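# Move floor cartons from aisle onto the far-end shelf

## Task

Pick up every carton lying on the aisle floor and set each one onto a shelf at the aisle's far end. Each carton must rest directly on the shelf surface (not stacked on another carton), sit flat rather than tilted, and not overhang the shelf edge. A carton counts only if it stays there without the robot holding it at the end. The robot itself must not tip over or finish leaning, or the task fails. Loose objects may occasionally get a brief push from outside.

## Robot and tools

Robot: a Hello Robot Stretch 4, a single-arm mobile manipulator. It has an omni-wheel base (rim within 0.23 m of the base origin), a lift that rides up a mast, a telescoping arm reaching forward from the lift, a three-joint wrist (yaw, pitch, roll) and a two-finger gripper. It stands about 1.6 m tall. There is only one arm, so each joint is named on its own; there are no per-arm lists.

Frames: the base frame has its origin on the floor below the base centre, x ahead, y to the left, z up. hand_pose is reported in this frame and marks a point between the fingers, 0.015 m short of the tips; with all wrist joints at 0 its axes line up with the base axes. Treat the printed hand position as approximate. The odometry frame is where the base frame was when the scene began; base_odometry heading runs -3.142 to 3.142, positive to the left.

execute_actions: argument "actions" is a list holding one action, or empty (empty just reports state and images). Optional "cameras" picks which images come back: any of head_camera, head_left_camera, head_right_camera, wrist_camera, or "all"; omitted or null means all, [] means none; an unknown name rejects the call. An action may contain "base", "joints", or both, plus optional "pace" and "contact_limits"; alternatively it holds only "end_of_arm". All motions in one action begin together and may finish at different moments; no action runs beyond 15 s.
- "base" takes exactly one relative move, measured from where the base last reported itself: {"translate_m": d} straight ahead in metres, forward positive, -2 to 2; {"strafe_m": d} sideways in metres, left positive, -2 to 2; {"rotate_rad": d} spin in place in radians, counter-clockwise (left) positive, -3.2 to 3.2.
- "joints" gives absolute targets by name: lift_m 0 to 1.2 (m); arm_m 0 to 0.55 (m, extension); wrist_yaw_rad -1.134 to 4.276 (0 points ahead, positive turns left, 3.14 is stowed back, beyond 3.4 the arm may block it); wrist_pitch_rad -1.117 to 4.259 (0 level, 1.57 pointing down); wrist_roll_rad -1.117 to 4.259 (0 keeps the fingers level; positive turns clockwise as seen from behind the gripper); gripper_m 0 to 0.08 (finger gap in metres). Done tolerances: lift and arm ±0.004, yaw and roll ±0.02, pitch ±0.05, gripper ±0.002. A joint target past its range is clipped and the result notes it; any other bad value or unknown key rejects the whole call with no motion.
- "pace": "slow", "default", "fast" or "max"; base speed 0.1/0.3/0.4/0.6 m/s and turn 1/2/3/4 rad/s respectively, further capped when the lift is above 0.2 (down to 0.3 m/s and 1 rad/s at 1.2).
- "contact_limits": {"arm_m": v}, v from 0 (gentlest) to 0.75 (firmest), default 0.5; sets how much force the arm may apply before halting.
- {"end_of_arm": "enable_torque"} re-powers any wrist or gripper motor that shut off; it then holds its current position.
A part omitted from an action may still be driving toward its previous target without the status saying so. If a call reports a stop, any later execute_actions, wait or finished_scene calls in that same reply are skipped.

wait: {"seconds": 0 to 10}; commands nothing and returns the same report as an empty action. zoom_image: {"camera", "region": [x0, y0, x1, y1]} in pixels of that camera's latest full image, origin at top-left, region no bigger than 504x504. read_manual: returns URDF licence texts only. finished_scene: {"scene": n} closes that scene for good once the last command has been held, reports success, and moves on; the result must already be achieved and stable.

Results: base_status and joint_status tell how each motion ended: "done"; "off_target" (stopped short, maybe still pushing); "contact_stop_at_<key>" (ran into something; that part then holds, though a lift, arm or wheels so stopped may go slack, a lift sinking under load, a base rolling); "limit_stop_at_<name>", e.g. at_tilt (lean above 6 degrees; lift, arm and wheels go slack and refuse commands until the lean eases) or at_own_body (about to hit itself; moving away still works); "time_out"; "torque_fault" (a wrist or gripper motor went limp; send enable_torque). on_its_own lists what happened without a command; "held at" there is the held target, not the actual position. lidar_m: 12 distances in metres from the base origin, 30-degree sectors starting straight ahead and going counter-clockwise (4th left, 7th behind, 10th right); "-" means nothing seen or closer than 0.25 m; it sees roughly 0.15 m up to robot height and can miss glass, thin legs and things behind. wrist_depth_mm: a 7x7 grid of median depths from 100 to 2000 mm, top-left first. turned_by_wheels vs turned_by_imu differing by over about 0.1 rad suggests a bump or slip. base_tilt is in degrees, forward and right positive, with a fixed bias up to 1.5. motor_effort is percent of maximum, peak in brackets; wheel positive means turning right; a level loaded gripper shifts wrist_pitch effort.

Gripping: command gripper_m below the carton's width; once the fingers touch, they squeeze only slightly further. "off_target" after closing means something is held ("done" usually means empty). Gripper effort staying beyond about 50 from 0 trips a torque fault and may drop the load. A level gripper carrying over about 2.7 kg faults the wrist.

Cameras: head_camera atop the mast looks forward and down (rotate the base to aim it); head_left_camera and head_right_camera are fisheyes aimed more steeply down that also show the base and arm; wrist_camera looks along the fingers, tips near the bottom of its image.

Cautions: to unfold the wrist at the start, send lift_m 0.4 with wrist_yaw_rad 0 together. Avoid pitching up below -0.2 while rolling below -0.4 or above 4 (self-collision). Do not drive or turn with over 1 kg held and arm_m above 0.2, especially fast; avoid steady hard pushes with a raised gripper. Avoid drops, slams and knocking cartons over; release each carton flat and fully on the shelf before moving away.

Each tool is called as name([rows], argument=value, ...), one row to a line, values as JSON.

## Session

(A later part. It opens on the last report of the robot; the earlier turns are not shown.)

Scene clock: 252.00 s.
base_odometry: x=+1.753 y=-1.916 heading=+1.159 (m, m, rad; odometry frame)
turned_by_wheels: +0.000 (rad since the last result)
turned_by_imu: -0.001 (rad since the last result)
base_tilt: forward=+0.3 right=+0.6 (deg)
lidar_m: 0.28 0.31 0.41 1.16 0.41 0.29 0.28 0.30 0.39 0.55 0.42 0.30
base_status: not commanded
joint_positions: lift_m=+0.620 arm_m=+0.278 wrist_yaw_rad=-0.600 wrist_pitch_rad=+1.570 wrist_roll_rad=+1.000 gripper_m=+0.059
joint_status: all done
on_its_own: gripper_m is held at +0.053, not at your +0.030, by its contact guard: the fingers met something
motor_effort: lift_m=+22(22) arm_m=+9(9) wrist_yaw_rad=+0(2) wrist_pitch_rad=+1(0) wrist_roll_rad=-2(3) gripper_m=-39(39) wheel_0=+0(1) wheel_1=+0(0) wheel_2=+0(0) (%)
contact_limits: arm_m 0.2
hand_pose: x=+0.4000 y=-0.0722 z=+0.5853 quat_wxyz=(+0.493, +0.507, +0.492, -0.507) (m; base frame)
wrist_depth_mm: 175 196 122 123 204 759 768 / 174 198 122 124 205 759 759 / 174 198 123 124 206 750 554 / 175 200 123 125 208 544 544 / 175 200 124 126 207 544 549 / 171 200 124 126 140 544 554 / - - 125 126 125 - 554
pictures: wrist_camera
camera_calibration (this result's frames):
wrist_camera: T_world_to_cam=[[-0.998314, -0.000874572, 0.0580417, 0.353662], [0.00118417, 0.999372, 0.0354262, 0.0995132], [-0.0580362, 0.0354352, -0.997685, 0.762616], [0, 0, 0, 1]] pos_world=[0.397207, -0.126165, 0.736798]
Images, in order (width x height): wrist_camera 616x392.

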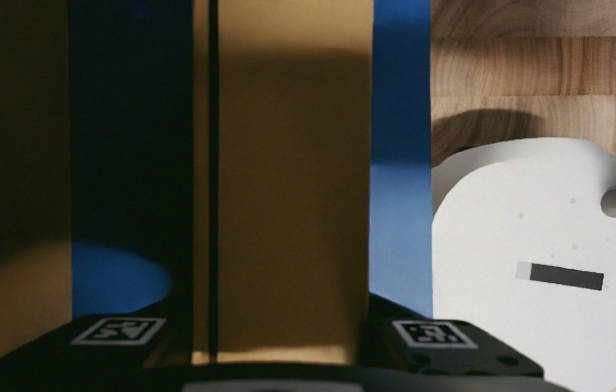

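Margin about 5 cm; good.

execute_actions([
  {"joints":{"lift_m":0.6},"pace":"slow"},
], cameras=[])

execute_actions([
  {"joints":{"gripper_m":0.08}},
], cameras=[])

execute_actions([
  {"joints":{"lift_m":0.655},"pace":"slow"},
], cameras=["wrist_camera"])

finished_scene(scene=1)

Scene clock: 258.83 s.
base_odometry: x=+1.753 y=-1.916 heading=+1.159 (m, m, rad; odometry frame)
turned_by_wheels: +0.000 (rad since the last result)
turned_by_imu: -0.001 (rad since the last result)
base_tilt: forward=+0.3 right=+0.6 (deg)
lidar_m: 0.26 0.30 0.44 1.17 0.41 0.29 0.27 0.29 0.39 0.56 0.43 0.29
base_status: not commanded
joint_positions: lift_m=+0.600 arm_m=+0.278 wrist_yaw_rad=-0.600 wrist_pitch_rad=+1.570 wrist_roll_rad=+1.000 gripper_m=+0.059
joint_status: all done
on_its_own: gripper_m is held at +0.053, not at your +0.030, by its contact guard: the fingers met something
motor_effort: lift_m=+16(22) arm_m=+9(9) wrist_yaw_rad=-1(1) wrist_pitch_rad=-1(0) wrist_roll_rad=-2(3) gripper_m=-39(42) wheel_0=+0(0) wheel_1=+0(0) wheel_2=+0(0) (%)
hand_pose: x=+0.4000 y=-0.0722 z=+0.5658 quat_wxyz=(+0.493, +0.507, +0.492, -0.507) (m; base frame)
wrist_depth_mm: 176 178 122 123 185 732 741 / 175 179 122 124 185 750 741 / 175 179 123 124 186 741 535 / 175 180 124 125 187 517 530 / 175 181 124 125 187 521 525 / 171 180 124 126 140 530 535 / - - 125 126 125 - 530
pictures: none
No camera images: the call's "cameras" was empty. Leave "cameras" out to get every camera's image.

Scene clock: 259.77 s.
base_odometry: x=+1.753 y=-1.916 heading=+1.159 (m, m, rad; odometry frame)
turned_by_wheels: +0.000 (rad since the last result)
turned_by_imu: +0.000 (rad since the last result)
base_tilt: forward=+0.4 right=+0.6 (deg)
lidar_m: 0.27 0.31 0.41 1.17 0.40 0.29 0.27 0.30 0.40 0.55 0.42 0.30
base_status: not commanded
joint_positions: lift_m=+0.600 arm_m=+0.278 wrist_yaw_rad=-0.600 wrist_pitch_rad=+1.570 wrist_roll_rad=+1.000 gripper_m=+0.080
joint_status: all done
motor_effort: lift_m=+17(16) arm_m=+9(9) wrist_yaw_rad=-2(0) wrist_pitch_rad=-1(1) wrist_roll_rad=-3(3) gripper_m=+2(38) wheel_0=+0(0) wheel_1=+0(0) wheel_2=+0(0) (%)
hand_pose: x=+0.4000 y=-0.0722 z=+0.5658 quat_wxyz=(+0.493, +0.507, +0.492, -0.507) (m; base frame)
wrist_depth_mm: 176 178 125 125 185 732 750 / 175 179 125 126 185 741 750 / 174 180 125 126 186 732 535 / 175 180 126 127 187 521 525 / 175 180 126 128 188 525 525 / 166 139 127 128 143 521 530 / - 116 128 129 130 - 535
pictures: none
No camera images: the call's "cameras" was empty. Leave "cameras" out to get every camera's image.

Scene clock: 261.10 s.
base_odometry: x=+1.753 y=-1.916 heading=+1.159 (m, m, rad; odometry frame)
turned_by_wheels: +0.000 (rad since the last result)
turned_by_imu: +0.000 (rad since the last result)
base_tilt: forward=+0.3 right=+0.6 (deg)
lidar_m: 0.28 0.30 0.42 1.15 0.41 0.29 0.27 0.29 0.39 0.54 0.42 0.29
base_status: not commanded
joint_positions: lift_m=+0.655 arm_m=+0.278 wrist_yaw_rad=-0.600 wrist_pitch_rad=+1.570 wrist_roll_rad=+1.000 gripper_m=+0.080
joint_status: all done
motor_effort: lift_m=+22(22) arm_m=+9(9) wrist_yaw_rad=-1(2) wrist_pitch_rad=+0(1) wrist_roll_rad=-2(2) gripper_m=+4(1) wheel_0=+0(0) wheel_1=+0(0) wheel_2=+0(0) (%)
hand_pose: x=+0.4000 y=-0.0722 z=+0.6203 quat_wxyz=(+0.493, +0.507, +0.492, -0.507) (m; base frame)
wrist_depth_mm: 175 231 234 181 239 788 809 / 175 232 234 180 240 798 809 / 175 233 235 181 241 798 809 / 176 234 235 182 243 585 580 / 177 235 236 182 244 585 585 / 177 139 182 183 170 585 591 / - 116 182 184 139 - 597
pictures: wrist_camera
camera_calibration (this result's frames):
wrist_camera: T_world_to_cam=[[-0.998314, -0.000874746, 0.0580416, 0.351642], [0.00118399, 0.999372, 0.0354262, 0.0982752], [-0.0580361, 0.0354351, -0.997685, 0.797485], [0, 0, 0, 1]] pos_world=[0.397216, -0.126165, 0.771748]
Images, in order (width x height): wrist_camera 616x392.

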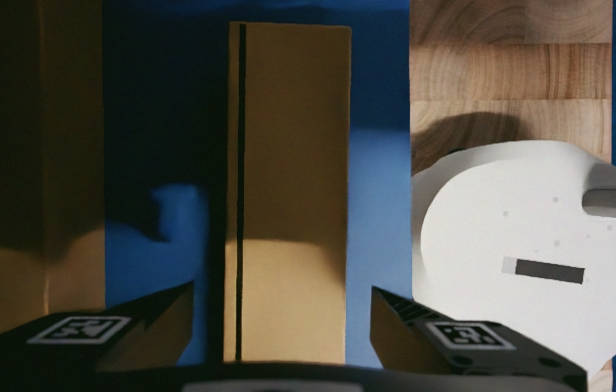

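The scene is finished: the task was done.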